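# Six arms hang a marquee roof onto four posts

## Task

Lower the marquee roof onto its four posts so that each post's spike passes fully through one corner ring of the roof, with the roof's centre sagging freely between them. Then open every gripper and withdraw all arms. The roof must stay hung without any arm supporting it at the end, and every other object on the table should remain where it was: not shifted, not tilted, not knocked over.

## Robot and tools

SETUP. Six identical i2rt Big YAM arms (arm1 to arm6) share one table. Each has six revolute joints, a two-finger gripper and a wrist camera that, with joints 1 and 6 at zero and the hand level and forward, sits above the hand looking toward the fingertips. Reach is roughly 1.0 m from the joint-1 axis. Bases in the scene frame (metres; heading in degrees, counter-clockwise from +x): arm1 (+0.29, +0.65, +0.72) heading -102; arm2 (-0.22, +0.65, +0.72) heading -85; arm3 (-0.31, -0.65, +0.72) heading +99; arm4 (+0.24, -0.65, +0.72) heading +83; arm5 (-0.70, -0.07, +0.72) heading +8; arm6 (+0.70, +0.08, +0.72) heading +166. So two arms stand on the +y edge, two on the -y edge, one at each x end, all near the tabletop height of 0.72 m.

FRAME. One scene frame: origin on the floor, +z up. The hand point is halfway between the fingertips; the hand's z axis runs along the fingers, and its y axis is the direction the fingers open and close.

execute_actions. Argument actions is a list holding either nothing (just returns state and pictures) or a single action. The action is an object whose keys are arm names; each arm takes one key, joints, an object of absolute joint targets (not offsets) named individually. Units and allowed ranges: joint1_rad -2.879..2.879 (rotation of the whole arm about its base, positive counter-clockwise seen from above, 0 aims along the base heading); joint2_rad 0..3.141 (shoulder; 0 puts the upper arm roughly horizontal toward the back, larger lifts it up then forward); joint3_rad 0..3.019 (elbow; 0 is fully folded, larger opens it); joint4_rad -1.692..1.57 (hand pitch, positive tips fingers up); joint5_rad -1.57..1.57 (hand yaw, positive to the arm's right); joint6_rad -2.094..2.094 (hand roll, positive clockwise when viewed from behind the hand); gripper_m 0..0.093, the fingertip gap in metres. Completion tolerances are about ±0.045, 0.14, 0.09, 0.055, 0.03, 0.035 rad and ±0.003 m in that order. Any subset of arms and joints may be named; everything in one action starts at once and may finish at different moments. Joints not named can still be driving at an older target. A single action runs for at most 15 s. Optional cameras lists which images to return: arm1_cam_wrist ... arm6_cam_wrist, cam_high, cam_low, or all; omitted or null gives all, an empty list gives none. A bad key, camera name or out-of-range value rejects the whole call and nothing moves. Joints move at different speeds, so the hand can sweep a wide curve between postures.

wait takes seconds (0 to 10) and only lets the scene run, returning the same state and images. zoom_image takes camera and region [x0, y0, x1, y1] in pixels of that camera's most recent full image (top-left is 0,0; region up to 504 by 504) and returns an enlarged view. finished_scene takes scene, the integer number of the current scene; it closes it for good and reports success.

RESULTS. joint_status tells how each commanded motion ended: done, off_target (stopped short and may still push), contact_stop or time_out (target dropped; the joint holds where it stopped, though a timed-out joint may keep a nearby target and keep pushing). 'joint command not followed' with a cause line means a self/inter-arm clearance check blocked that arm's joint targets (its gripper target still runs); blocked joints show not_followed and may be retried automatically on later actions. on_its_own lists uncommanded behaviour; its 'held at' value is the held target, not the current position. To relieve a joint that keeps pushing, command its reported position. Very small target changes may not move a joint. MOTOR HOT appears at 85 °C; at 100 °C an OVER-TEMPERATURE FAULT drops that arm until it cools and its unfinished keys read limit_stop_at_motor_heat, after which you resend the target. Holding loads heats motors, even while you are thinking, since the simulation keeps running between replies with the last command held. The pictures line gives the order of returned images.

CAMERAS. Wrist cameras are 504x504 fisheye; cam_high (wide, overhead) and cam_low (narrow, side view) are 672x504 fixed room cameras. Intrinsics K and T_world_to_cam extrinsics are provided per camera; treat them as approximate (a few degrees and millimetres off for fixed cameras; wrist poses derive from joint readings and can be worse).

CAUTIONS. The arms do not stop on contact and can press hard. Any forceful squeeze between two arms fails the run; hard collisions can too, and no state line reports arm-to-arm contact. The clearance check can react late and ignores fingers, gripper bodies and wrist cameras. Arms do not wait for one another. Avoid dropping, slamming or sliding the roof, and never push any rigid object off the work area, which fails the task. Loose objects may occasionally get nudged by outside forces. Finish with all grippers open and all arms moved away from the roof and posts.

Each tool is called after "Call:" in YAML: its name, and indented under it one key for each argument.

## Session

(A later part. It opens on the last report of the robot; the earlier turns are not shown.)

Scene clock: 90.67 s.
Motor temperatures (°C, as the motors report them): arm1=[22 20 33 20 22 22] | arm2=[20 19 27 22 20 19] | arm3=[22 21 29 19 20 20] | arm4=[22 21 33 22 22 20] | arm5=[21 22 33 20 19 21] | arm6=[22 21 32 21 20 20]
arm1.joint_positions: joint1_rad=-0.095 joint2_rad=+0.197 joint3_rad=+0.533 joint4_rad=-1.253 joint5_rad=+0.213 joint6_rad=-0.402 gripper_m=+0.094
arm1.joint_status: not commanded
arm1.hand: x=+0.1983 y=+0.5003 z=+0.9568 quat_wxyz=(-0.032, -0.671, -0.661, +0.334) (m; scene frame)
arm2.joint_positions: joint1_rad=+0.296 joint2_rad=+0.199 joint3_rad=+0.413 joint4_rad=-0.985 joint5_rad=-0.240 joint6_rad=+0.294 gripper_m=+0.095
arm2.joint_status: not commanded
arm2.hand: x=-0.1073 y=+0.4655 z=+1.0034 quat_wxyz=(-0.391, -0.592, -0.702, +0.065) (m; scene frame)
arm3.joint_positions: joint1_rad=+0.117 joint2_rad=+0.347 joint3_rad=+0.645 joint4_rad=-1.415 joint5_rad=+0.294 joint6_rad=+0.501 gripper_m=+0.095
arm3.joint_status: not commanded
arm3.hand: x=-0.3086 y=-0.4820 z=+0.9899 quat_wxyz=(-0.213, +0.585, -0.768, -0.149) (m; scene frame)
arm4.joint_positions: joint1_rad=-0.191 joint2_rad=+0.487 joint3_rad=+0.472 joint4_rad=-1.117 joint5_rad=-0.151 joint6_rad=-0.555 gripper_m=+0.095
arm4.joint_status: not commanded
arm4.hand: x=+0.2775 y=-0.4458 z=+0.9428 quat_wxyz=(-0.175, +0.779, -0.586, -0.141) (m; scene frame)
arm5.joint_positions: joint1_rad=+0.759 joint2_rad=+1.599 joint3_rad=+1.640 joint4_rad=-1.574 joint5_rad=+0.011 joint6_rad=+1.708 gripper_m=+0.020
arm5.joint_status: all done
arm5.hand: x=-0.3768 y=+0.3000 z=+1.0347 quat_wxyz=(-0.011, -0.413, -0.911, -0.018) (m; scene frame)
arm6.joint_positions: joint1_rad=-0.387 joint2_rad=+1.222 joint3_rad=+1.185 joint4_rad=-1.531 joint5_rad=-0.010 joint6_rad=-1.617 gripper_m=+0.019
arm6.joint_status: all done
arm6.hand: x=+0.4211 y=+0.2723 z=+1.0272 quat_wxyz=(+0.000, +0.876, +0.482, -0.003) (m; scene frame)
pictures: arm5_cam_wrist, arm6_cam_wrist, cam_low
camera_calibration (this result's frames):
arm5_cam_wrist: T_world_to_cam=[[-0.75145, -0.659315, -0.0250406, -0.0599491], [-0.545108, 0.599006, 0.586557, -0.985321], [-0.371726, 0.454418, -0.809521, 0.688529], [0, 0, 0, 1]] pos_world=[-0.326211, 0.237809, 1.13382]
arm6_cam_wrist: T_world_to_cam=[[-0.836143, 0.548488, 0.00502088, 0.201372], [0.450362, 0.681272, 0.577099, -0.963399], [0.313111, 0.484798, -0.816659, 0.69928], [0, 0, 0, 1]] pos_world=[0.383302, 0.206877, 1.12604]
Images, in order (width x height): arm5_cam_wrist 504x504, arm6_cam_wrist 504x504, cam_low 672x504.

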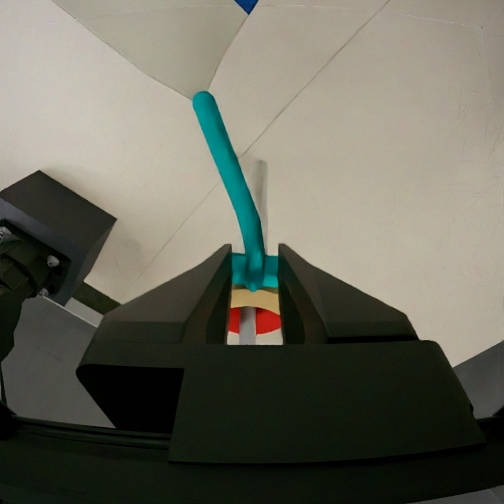

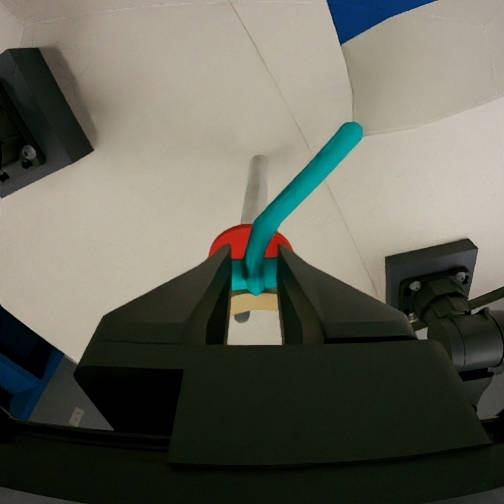

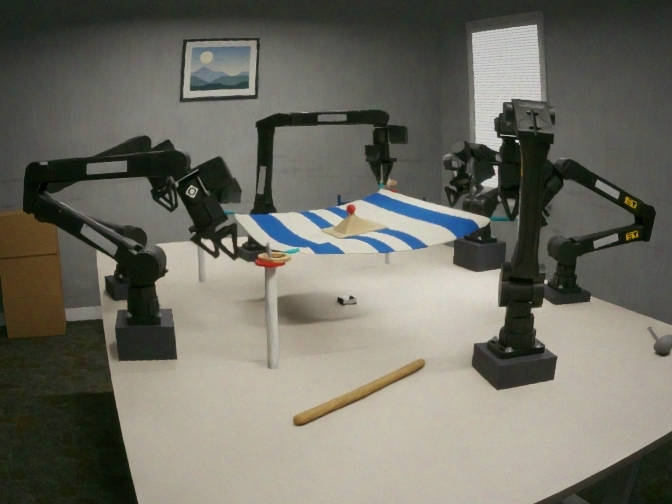

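Call:
execute_actions:
  actions:
    - {"arm5":{"joints":{"joint3_rad":1.57,"joint4_rad":-1.5}},"arm6":{"joints":{"joint3_rad":1.08,"joint4_rad":-1.44}}}
  cameras: ["arm5_cam_wrist","arm6_cam_wrist","cam_low"]

Scene clock: 95.00 s.
Motor temperatures (°C, as the motors report them): arm1=[22 20 33 20 22 22] | arm2=[20 19 27 22 20 19] | arm3=[22 21 29 19 20 20] | arm4=[22 21 33 22 22 20] | arm5=[21 22 32 20 20 21] | arm6=[22 21 32 21 20 20]
arm1.joint_positions: joint1_rad=-0.095 joint2_rad=+0.197 joint3_rad=+0.533 joint4_rad=-1.253 joint5_rad=+0.213 joint6_rad=-0.402 gripper_m=+0.094
arm1.joint_status: not commanded
arm1.hand: x=+0.1983 y=+0.5003 z=+0.9568 quat_wxyz=(-0.032, -0.671, -0.661, +0.334) (m; scene frame)
arm2.joint_positions: joint1_rad=+0.296 joint2_rad=+0.199 joint3_rad=+0.413 joint4_rad=-0.985 joint5_rad=-0.240 joint6_rad=+0.294 gripper_m=+0.095
arm2.joint_status: not commanded
arm2.hand: x=-0.1073 y=+0.4655 z=+1.0034 quat_wxyz=(-0.391, -0.592, -0.702, +0.065) (m; scene frame)
arm3.joint_positions: joint1_rad=+0.117 joint2_rad=+0.347 joint3_rad=+0.645 joint4_rad=-1.415 joint5_rad=+0.294 joint6_rad=+0.501 gripper_m=+0.095
arm3.joint_status: not commanded
arm3.hand: x=-0.3086 y=-0.4820 z=+0.9899 quat_wxyz=(-0.213, +0.585, -0.768, -0.149) (m; scene frame)
arm4.joint_positions: joint1_rad=-0.191 joint2_rad=+0.487 joint3_rad=+0.472 joint4_rad=-1.117 joint5_rad=-0.151 joint6_rad=-0.555 gripper_m=+0.095
arm4.joint_status: not commanded
arm4.hand: x=+0.2775 y=-0.4458 z=+0.9428 quat_wxyz=(-0.175, +0.779, -0.586, -0.141) (m; scene frame)
arm5.joint_positions: joint1_rad=+0.759 joint2_rad=+1.599 joint3_rad=+1.572 joint4_rad=-1.505 joint5_rad=+0.011 joint6_rad=+1.707 gripper_m=+0.020
arm5.joint_status: all done
arm5.hand: x=-0.3766 y=+0.3002 z=+1.0085 quat_wxyz=(-0.011, -0.412, -0.911, -0.018) (m; scene frame)
arm6.joint_positions: joint1_rad=-0.387 joint2_rad=+1.222 joint3_rad=+1.077 joint4_rad=-1.440 joint5_rad=-0.010 joint6_rad=-1.617 gripper_m=+0.019
arm6.joint_status: all done
arm6.hand: x=+0.4278 y=+0.2678 z=+0.9860 quat_wxyz=(+0.008, +0.876, +0.482, +0.001) (m; scene frame)
pictures: arm5_cam_wrist, arm6_cam_wrist, cam_low
camera_calibration (this result's frames):
arm5_cam_wrist: T_world_to_cam=[[-0.75094, -0.659881, -0.0254142, -0.0595585], [-0.545721, 0.598437, 0.586568, -0.970041], [-0.371856, 0.454346, -0.809501, 0.667227], [0, 0, 0, 1]] pos_world=[-0.325984, 0.238054, 1.1076]
arm6_cam_wrist: T_world_to_cam=[[-0.836051, 0.548509, -0.0125187, 0.226938], [0.442115, 0.687043, 0.576634, -0.937167], [0.32489, 0.476561, -0.816907, 0.663157], [0, 0, 0, 1]] pos_world=[0.388614, 0.203362, 1.08498]
Images, in order (width x height): arm5_cam_wrist 504x504, arm6_cam_wrist 504x504, cam_low 672x504.

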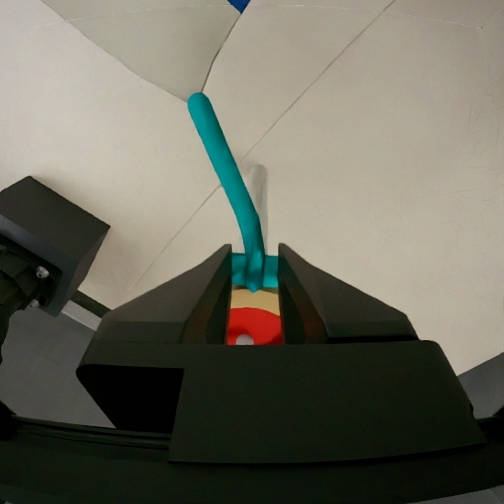

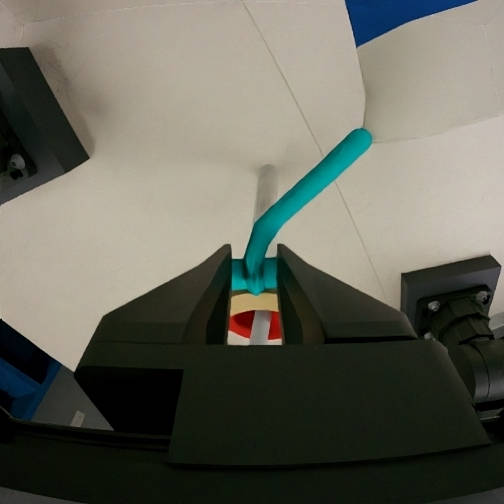

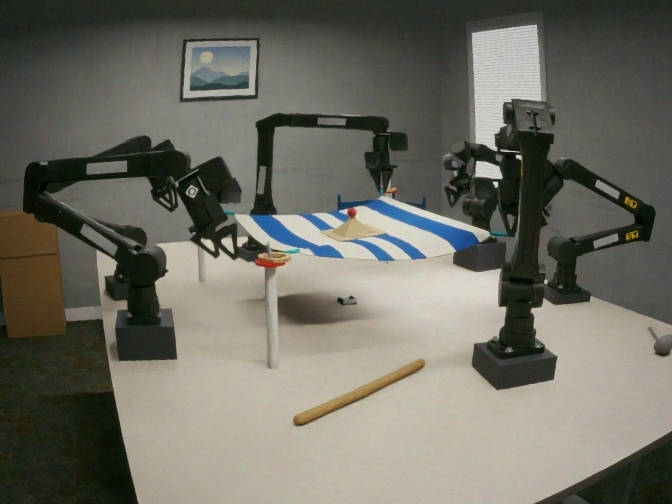

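Call:
execute_actions:
  actions:
    - {"arm5":{"joints":{"gripper_m":0.05}},"arm6":{"joints":{"joint3_rad":1.01,"joint4_rad":-1.34}}}
  cameras: ["arm5_cam_wrist","arm6_cam_wrist"]

Call:
execute_actions:
  actions:
    - {"arm6":{"joints":{"gripper_m":0.05}}}
  cameras: ["arm6_cam_wrist"]

Call:
execute_actions:
  actions:
    - {"arm5":{"joints":{"joint3_rad":1.8,"joint2_rad":1.55,"joint4_rad":-1.68}},"arm6":{"joints":{"joint3_rad":1.31,"joint4_rad":-1.64}}}
  cameras: ["arm5_cam_wrist","arm6_cam_wrist"]

Call:
execute_actions:
  actions:
    - {"arm5":{"joints":{"joint3_rad":1.0,"joint2_rad":0.5,"joint1_rad":0.4}},"arm6":{"joints":{"joint3_rad":1.0,"joint2_rad":0.5,"joint1_rad":-0.2}}}
  cameras: ["cam_high","cam_low"]

Scene clock: 105.67 s.
Motor temperatures (°C, as the motors report them): arm1=[22 20 34 20 22 22] | arm2=[20 19 27 22 20 19] | arm3=[22 21 29 19 20 20] | arm4=[22 21 33 22 22 20] | arm5=[21 22 31 20 20 21] | arm6=[22 21 32 21 20 20]
arm1.joint_positions: joint1_rad=-0.095 joint2_rad=+0.197 joint3_rad=+0.533 joint4_rad=-1.253 joint5_rad=+0.213 joint6_rad=-0.402 gripper_m=+0.094
arm1.joint_status: not commanded
arm1.hand: x=+0.1983 y=+0.5003 z=+0.9568 quat_wxyz=(-0.032, -0.671, -0.661, +0.334) (m; scene frame)
arm2.joint_positions: joint1_rad=+0.296 joint2_rad=+0.199 joint3_rad=+0.413 joint4_rad=-0.985 joint5_rad=-0.240 joint6_rad=+0.294 gripper_m=+0.095
arm2.joint_status: not commanded
arm2.hand: x=-0.1073 y=+0.4655 z=+1.0034 quat_wxyz=(-0.391, -0.592, -0.702, +0.065) (m; scene frame)
arm3.joint_positions: joint1_rad=+0.117 joint2_rad=+0.347 joint3_rad=+0.645 joint4_rad=-1.415 joint5_rad=+0.294 joint6_rad=+0.501 gripper_m=+0.095
arm3.joint_status: not commanded
arm3.hand: x=-0.3086 y=-0.4820 z=+0.9899 quat_wxyz=(-0.213, +0.585, -0.768, -0.149) (m; scene frame)
arm4.joint_positions: joint1_rad=-0.191 joint2_rad=+0.487 joint3_rad=+0.472 joint4_rad=-1.117 joint5_rad=-0.151 joint6_rad=-0.555 gripper_m=+0.095
arm4.joint_status: not commanded
arm4.hand: x=+0.2775 y=-0.4458 z=+0.9428 quat_wxyz=(-0.175, +0.779, -0.586, -0.141) (m; scene frame)
arm5.joint_positions: joint1_rad=+0.767 joint2_rad=+1.599 joint3_rad=+1.572 joint4_rad=-1.503 joint5_rad=+0.007 joint6_rad=+1.707 gripper_m=+0.050
arm5.joint_status: all done
arm5.hand: x=-0.3800 y=+0.3035 z=+1.0085 quat_wxyz=(-0.009, -0.409, -0.913, -0.019) (m; scene frame)
arm6.joint_positions: joint1_rad=-0.387 joint2_rad=+1.221 joint3_rad=+1.016 joint4_rad=-1.353 joint5_rad=-0.010 joint6_rad=-1.614 gripper_m=+0.019
arm6.joint_status: all done
arm6.hand: x=+0.4260 y=+0.2692 z=+0.9633 quat_wxyz=(-0.004, +0.877, +0.481, -0.005) (m; scene frame)
pictures: arm5_cam_wrist, arm6_cam_wrist
camera_calibration (this result's frames):
arm5_cam_wrist: T_world_to_cam=[[-0.745579, -0.665911, -0.0259771, -0.0554822], [-0.549161, 0.591844, 0.590037, -0.976625], [-0.377538, 0.454184, -0.806958, 0.65983], [0, 0, 0, 1]] pos_world=[-0.32858, 0.241378, 1.10726]
arm6_cam_wrist: T_world_to_cam=[[-0.834207, 0.551279, 0.0137704, 0.197509], [0.456817, 0.676846, 0.577233, -0.928316], [0.308896, 0.487823, -0.816463, 0.647893], [0, 0, 0, 1]] pos_world=[0.388702, 0.203387, 1.06212]
Images, in order (width x height): arm5_cam_wrist 504x504, arm6_cam_wrist 504x504.

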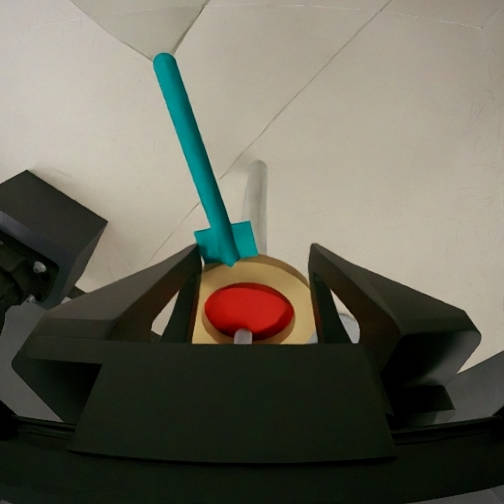

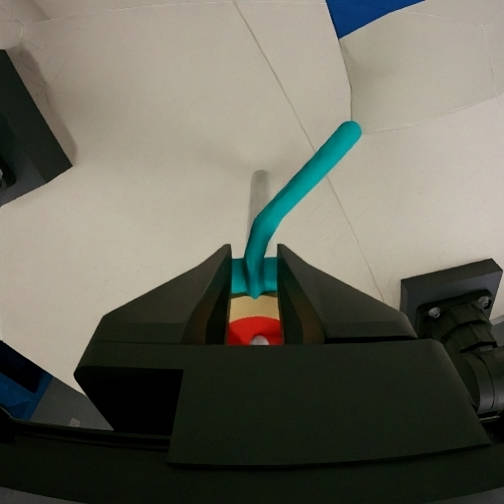

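Scene clock: 106.27 s.
Motor temperatures (°C, as the motors report them): arm1=[22 20 34 20 22 22] | arm2=[20 19 27 22 20 19] | arm3=[22 21 29 19 20 20] | arm4=[22 21 33 22 22 20] | arm5=[21 22 31 20 20 21] | arm6=[22 21 32 21 20 20]
arm1.joint_positions: joint1_rad=-0.095 joint2_rad=+0.197 joint3_rad=+0.533 joint4_rad=-1.253 joint5_rad=+0.213 joint6_rad=-0.402 gripper_m=+0.094
arm1.joint_status: not commanded
arm1.hand: x=+0.1983 y=+0.5003 z=+0.9568 quat_wxyz=(-0.032, -0.671, -0.661, +0.334) (m; scene frame)
arm2.joint_positions: joint1_rad=+0.296 joint2_rad=+0.199 joint3_rad=+0.413 joint4_rad=-0.985 joint5_rad=-0.240 joint6_rad=+0.294 gripper_m=+0.095
arm2.joint_status: not commanded
arm2.hand: x=-0.1073 y=+0.4655 z=+1.0034 quat_wxyz=(-0.391, -0.592, -0.702, +0.065) (m; scene frame)
arm3.joint_positions: joint1_rad=+0.117 joint2_rad=+0.347 joint3_rad=+0.645 joint4_rad=-1.415 joint5_rad=+0.294 joint6_rad=+0.501 gripper_m=+0.095
arm3.joint_status: not commanded
arm3.hand: x=-0.3086 y=-0.4820 z=+0.9899 quat_wxyz=(-0.213, +0.585, -0.768, -0.149) (m; scene frame)
arm4.joint_positions: joint1_rad=-0.191 joint2_rad=+0.487 joint3_rad=+0.472 joint4_rad=-1.117 joint5_rad=-0.151 joint6_rad=-0.555 gripper_m=+0.095
arm4.joint_status: not commanded
arm4.hand: x=+0.2775 y=-0.4458 z=+0.9428 quat_wxyz=(-0.175, +0.779, -0.586, -0.141) (m; scene frame)
arm5.joint_positions: joint1_rad=+0.767 joint2_rad=+1.599 joint3_rad=+1.572 joint4_rad=-1.503 joint5_rad=+0.007 joint6_rad=+1.707 gripper_m=+0.050
arm5.joint_status: not commanded
arm5.hand: x=-0.3800 y=+0.3035 z=+1.0085 quat_wxyz=(-0.009, -0.409, -0.913, -0.019) (m; scene frame)
arm6.joint_positions: joint1_rad=-0.387 joint2_rad=+1.221 joint3_rad=+1.014 joint4_rad=-1.346 joint5_rad=-0.006 joint6_rad=-1.613 gripper_m=+0.050
arm6.joint_status: all done
arm6.hand: x=+0.4255 y=+0.2705 z=+0.9628 quat_wxyz=(-0.007, +0.877, +0.481, -0.004) (m; scene frame)
pictures: arm6_cam_wrist
camera_calibration (this result's frames):
arm6_cam_wrist: T_world_to_cam=[[-0.833945, 0.551521, 0.0189874, 0.191145], [0.458119, 0.67271, 0.581024, -0.931739], [0.307674, 0.49324, -0.813665, 0.643313], [0, 0, 0, 1]] pos_world=[0.388321, 0.204062, 1.06117]
Images, in order (width x height): arm6_cam_wrist 504x504.

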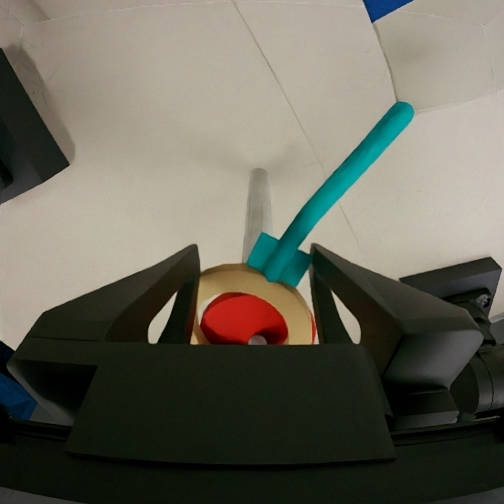

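Scene clock: 107.47 s.
Motor temperatures (°C, as the motors report them): arm1=[22 20 34 20 22 22] | arm2=[20 19 27 22 20 19] | arm3=[22 21 30 19 20 20] | arm4=[22 21 34 22 22 20] | arm5=[21 22 31 20 20 21] | arm6=[22 21 32 21 20 20]
arm1.joint_positions: joint1_rad=-0.095 joint2_rad=+0.197 joint3_rad=+0.533 joint4_rad=-1.253 joint5_rad=+0.213 joint6_rad=-0.402 gripper_m=+0.094
arm1.joint_status: not commanded
arm1.hand: x=+0.1983 y=+0.5003 z=+0.9568 quat_wxyz=(-0.032, -0.671, -0.661, +0.334) (m; scene frame)
arm2.joint_positions: joint1_rad=+0.296 joint2_rad=+0.199 joint3_rad=+0.413 joint4_rad=-0.985 joint5_rad=-0.240 joint6_rad=+0.294 gripper_m=+0.095
arm2.joint_status: not commanded
arm2.hand: x=-0.1073 y=+0.4655 z=+1.0034 quat_wxyz=(-0.391, -0.592, -0.702, +0.065) (m; scene frame)
arm3.joint_positions: joint1_rad=+0.117 joint2_rad=+0.347 joint3_rad=+0.645 joint4_rad=-1.415 joint5_rad=+0.294 joint6_rad=+0.501 gripper_m=+0.095
arm3.joint_status: not commanded
arm3.hand: x=-0.3086 y=-0.4820 z=+0.9899 quat_wxyz=(-0.213, +0.585, -0.768, -0.149) (m; scene frame)
arm4.joint_positions: joint1_rad=-0.191 joint2_rad=+0.487 joint3_rad=+0.472 joint4_rad=-1.117 joint5_rad=-0.151 joint6_rad=-0.555 gripper_m=+0.095
arm4.joint_status: not commanded
arm4.hand: x=+0.2775 y=-0.4458 z=+0.9428 quat_wxyz=(-0.175, +0.779, -0.586, -0.141) (m; scene frame)
arm5.joint_positions: joint1_rad=+0.774 joint2_rad=+1.540 joint3_rad=+1.769 joint4_rad=-1.672 joint5_rad=+0.004 joint6_rad=+1.707 gripper_m=+0.050
arm5.joint_status: all done
arm5.hand: x=-0.3899 y=+0.2977 z=+1.1114 quat_wxyz=(-0.020, -0.405, -0.912, -0.061) (m; scene frame)
arm6.joint_positions: joint1_rad=-0.387 joint2_rad=+1.221 joint3_rad=+1.264 joint4_rad=-1.630 joint5_rad=-0.003 joint6_rad=-1.613 gripper_m=+0.050
arm6.joint_status: all done
arm6.hand: x=+0.4259 y=+0.2704 z=+1.0579 quat_wxyz=(+0.007, +0.877, +0.481, +0.004) (m; scene frame)
pictures: arm5_cam_wrist, arm6_cam_wrist
camera_calibration (this result's frames):
arm5_cam_wrist: T_world_to_cam=[[-0.737093, -0.666458, -0.111924, 0.0349572], [-0.585531, 0.547135, 0.598161, -1.04924], [-0.337412, 0.506435, -0.793522, 0.72691], [0, 0, 0, 1]] pos_world=[-0.343328, 0.229241, 1.20835]
arm6_cam_wrist: T_world_to_cam=[[-0.833945, 0.551672, -0.0138859, 0.224564], [0.441544, 0.682139, 0.582859, -0.984547], [0.331019, 0.479942, -0.812454, 0.713008], [0, 0, 0, 1]] pos_world=[0.385975, 0.20551, 1.15626]
Images, in order (width x height): arm5_cam_wrist 504x504, arm6_cam_wrist 504x504.

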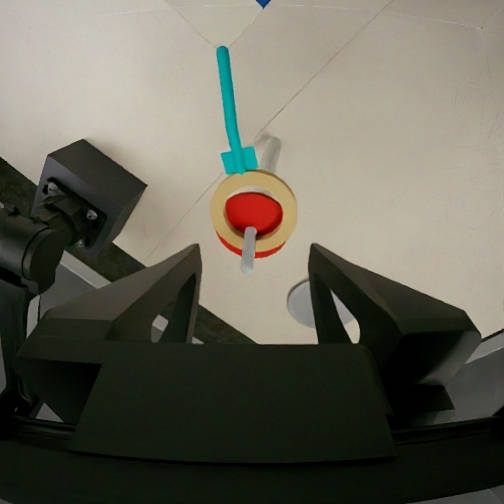

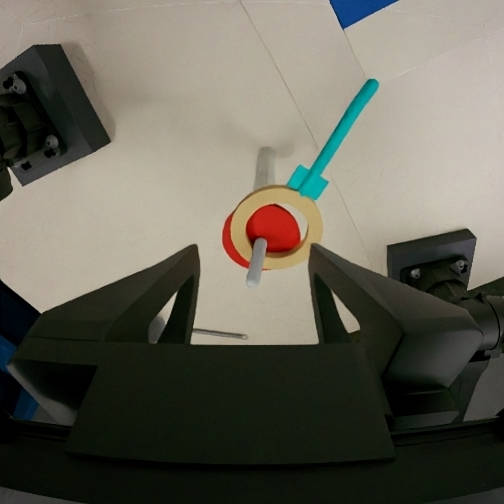

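Scene clock: 109.00 s.
Motor temperatures (°C, as the motors report them): arm1=[22 20 34 20 22 22] | arm2=[20 19 27 22 20 19] | arm3=[22 21 30 19 20 20] | arm4=[22 21 34 22 22 20] | arm5=[21 22 31 20 20 21] | arm6=[22 21 32 21 20 20]
arm1.joint_positions: joint1_rad=-0.095 joint2_rad=+0.197 joint3_rad=+0.533 joint4_rad=-1.253 joint5_rad=+0.213 joint6_rad=-0.402 gripper_m=+0.094
arm1.joint_status: not commanded
arm1.hand: x=+0.1983 y=+0.5003 z=+0.9568 quat_wxyz=(-0.032, -0.671, -0.661, +0.334) (m; scene frame)
arm2.joint_positions: joint1_rad=+0.296 joint2_rad=+0.199 joint3_rad=+0.413 joint4_rad=-0.985 joint5_rad=-0.240 joint6_rad=+0.294 gripper_m=+0.095
arm2.joint_status: not commanded
arm2.hand: x=-0.1073 y=+0.4655 z=+1.0034 quat_wxyz=(-0.391, -0.592, -0.702, +0.065) (m; scene frame)
arm3.joint_positions: joint1_rad=+0.117 joint2_rad=+0.347 joint3_rad=+0.645 joint4_rad=-1.415 joint5_rad=+0.294 joint6_rad=+0.501 gripper_m=+0.095
arm3.joint_status: not commanded
arm3.hand: x=-0.3086 y=-0.4820 z=+0.9899 quat_wxyz=(-0.213, +0.585, -0.768, -0.149) (m; scene frame)
arm4.joint_positions: joint1_rad=-0.191 joint2_rad=+0.487 joint3_rad=+0.472 joint4_rad=-1.117 joint5_rad=-0.151 joint6_rad=-0.555 gripper_m=+0.095
arm4.joint_status: not commanded
arm4.hand: x=+0.2775 y=-0.4458 z=+0.9428 quat_wxyz=(-0.175, +0.779, -0.586, -0.141) (m; scene frame)
arm5.joint_positions: joint1_rad=+0.393 joint2_rad=+0.510 joint3_rad=+1.005 joint4_rad=-1.678 joint5_rad=+0.001 joint6_rad=+1.707 gripper_m=+0.050
arm5.joint_status: all done
arm5.hand: x=-0.5647 y=+0.0016 z=+1.0853 quat_wxyz=(-0.088, -0.560, -0.805, -0.171) (m; scene frame)
arm6.joint_positions: joint1_rad=-0.202 joint2_rad=+0.494 joint3_rad=+1.002 joint4_rad=-1.634 joint5_rad=-0.001 joint6_rad=-1.613 gripper_m=+0.050
arm6.joint_status: all done
arm6.hand: x=+0.5534 y=+0.1454 z=+1.1111 quat_wxyz=(-0.188, +0.808, +0.547, -0.114) (m; scene frame)
pictures: cam_high, cam_low
Images, in order (width x height): cam_high 672x504, cam_low 672x504.

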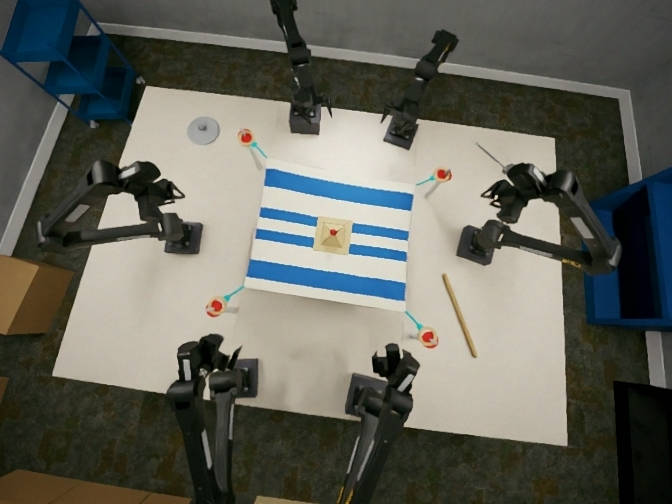

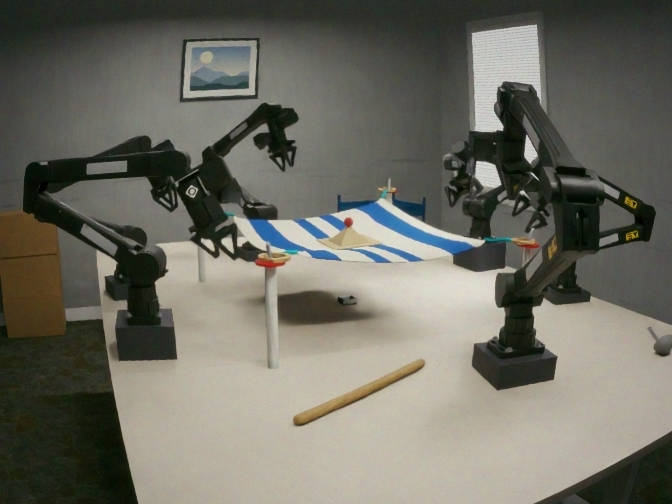

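Call:
finished_scene:
  scene: 2

The scene is finished: the task was done.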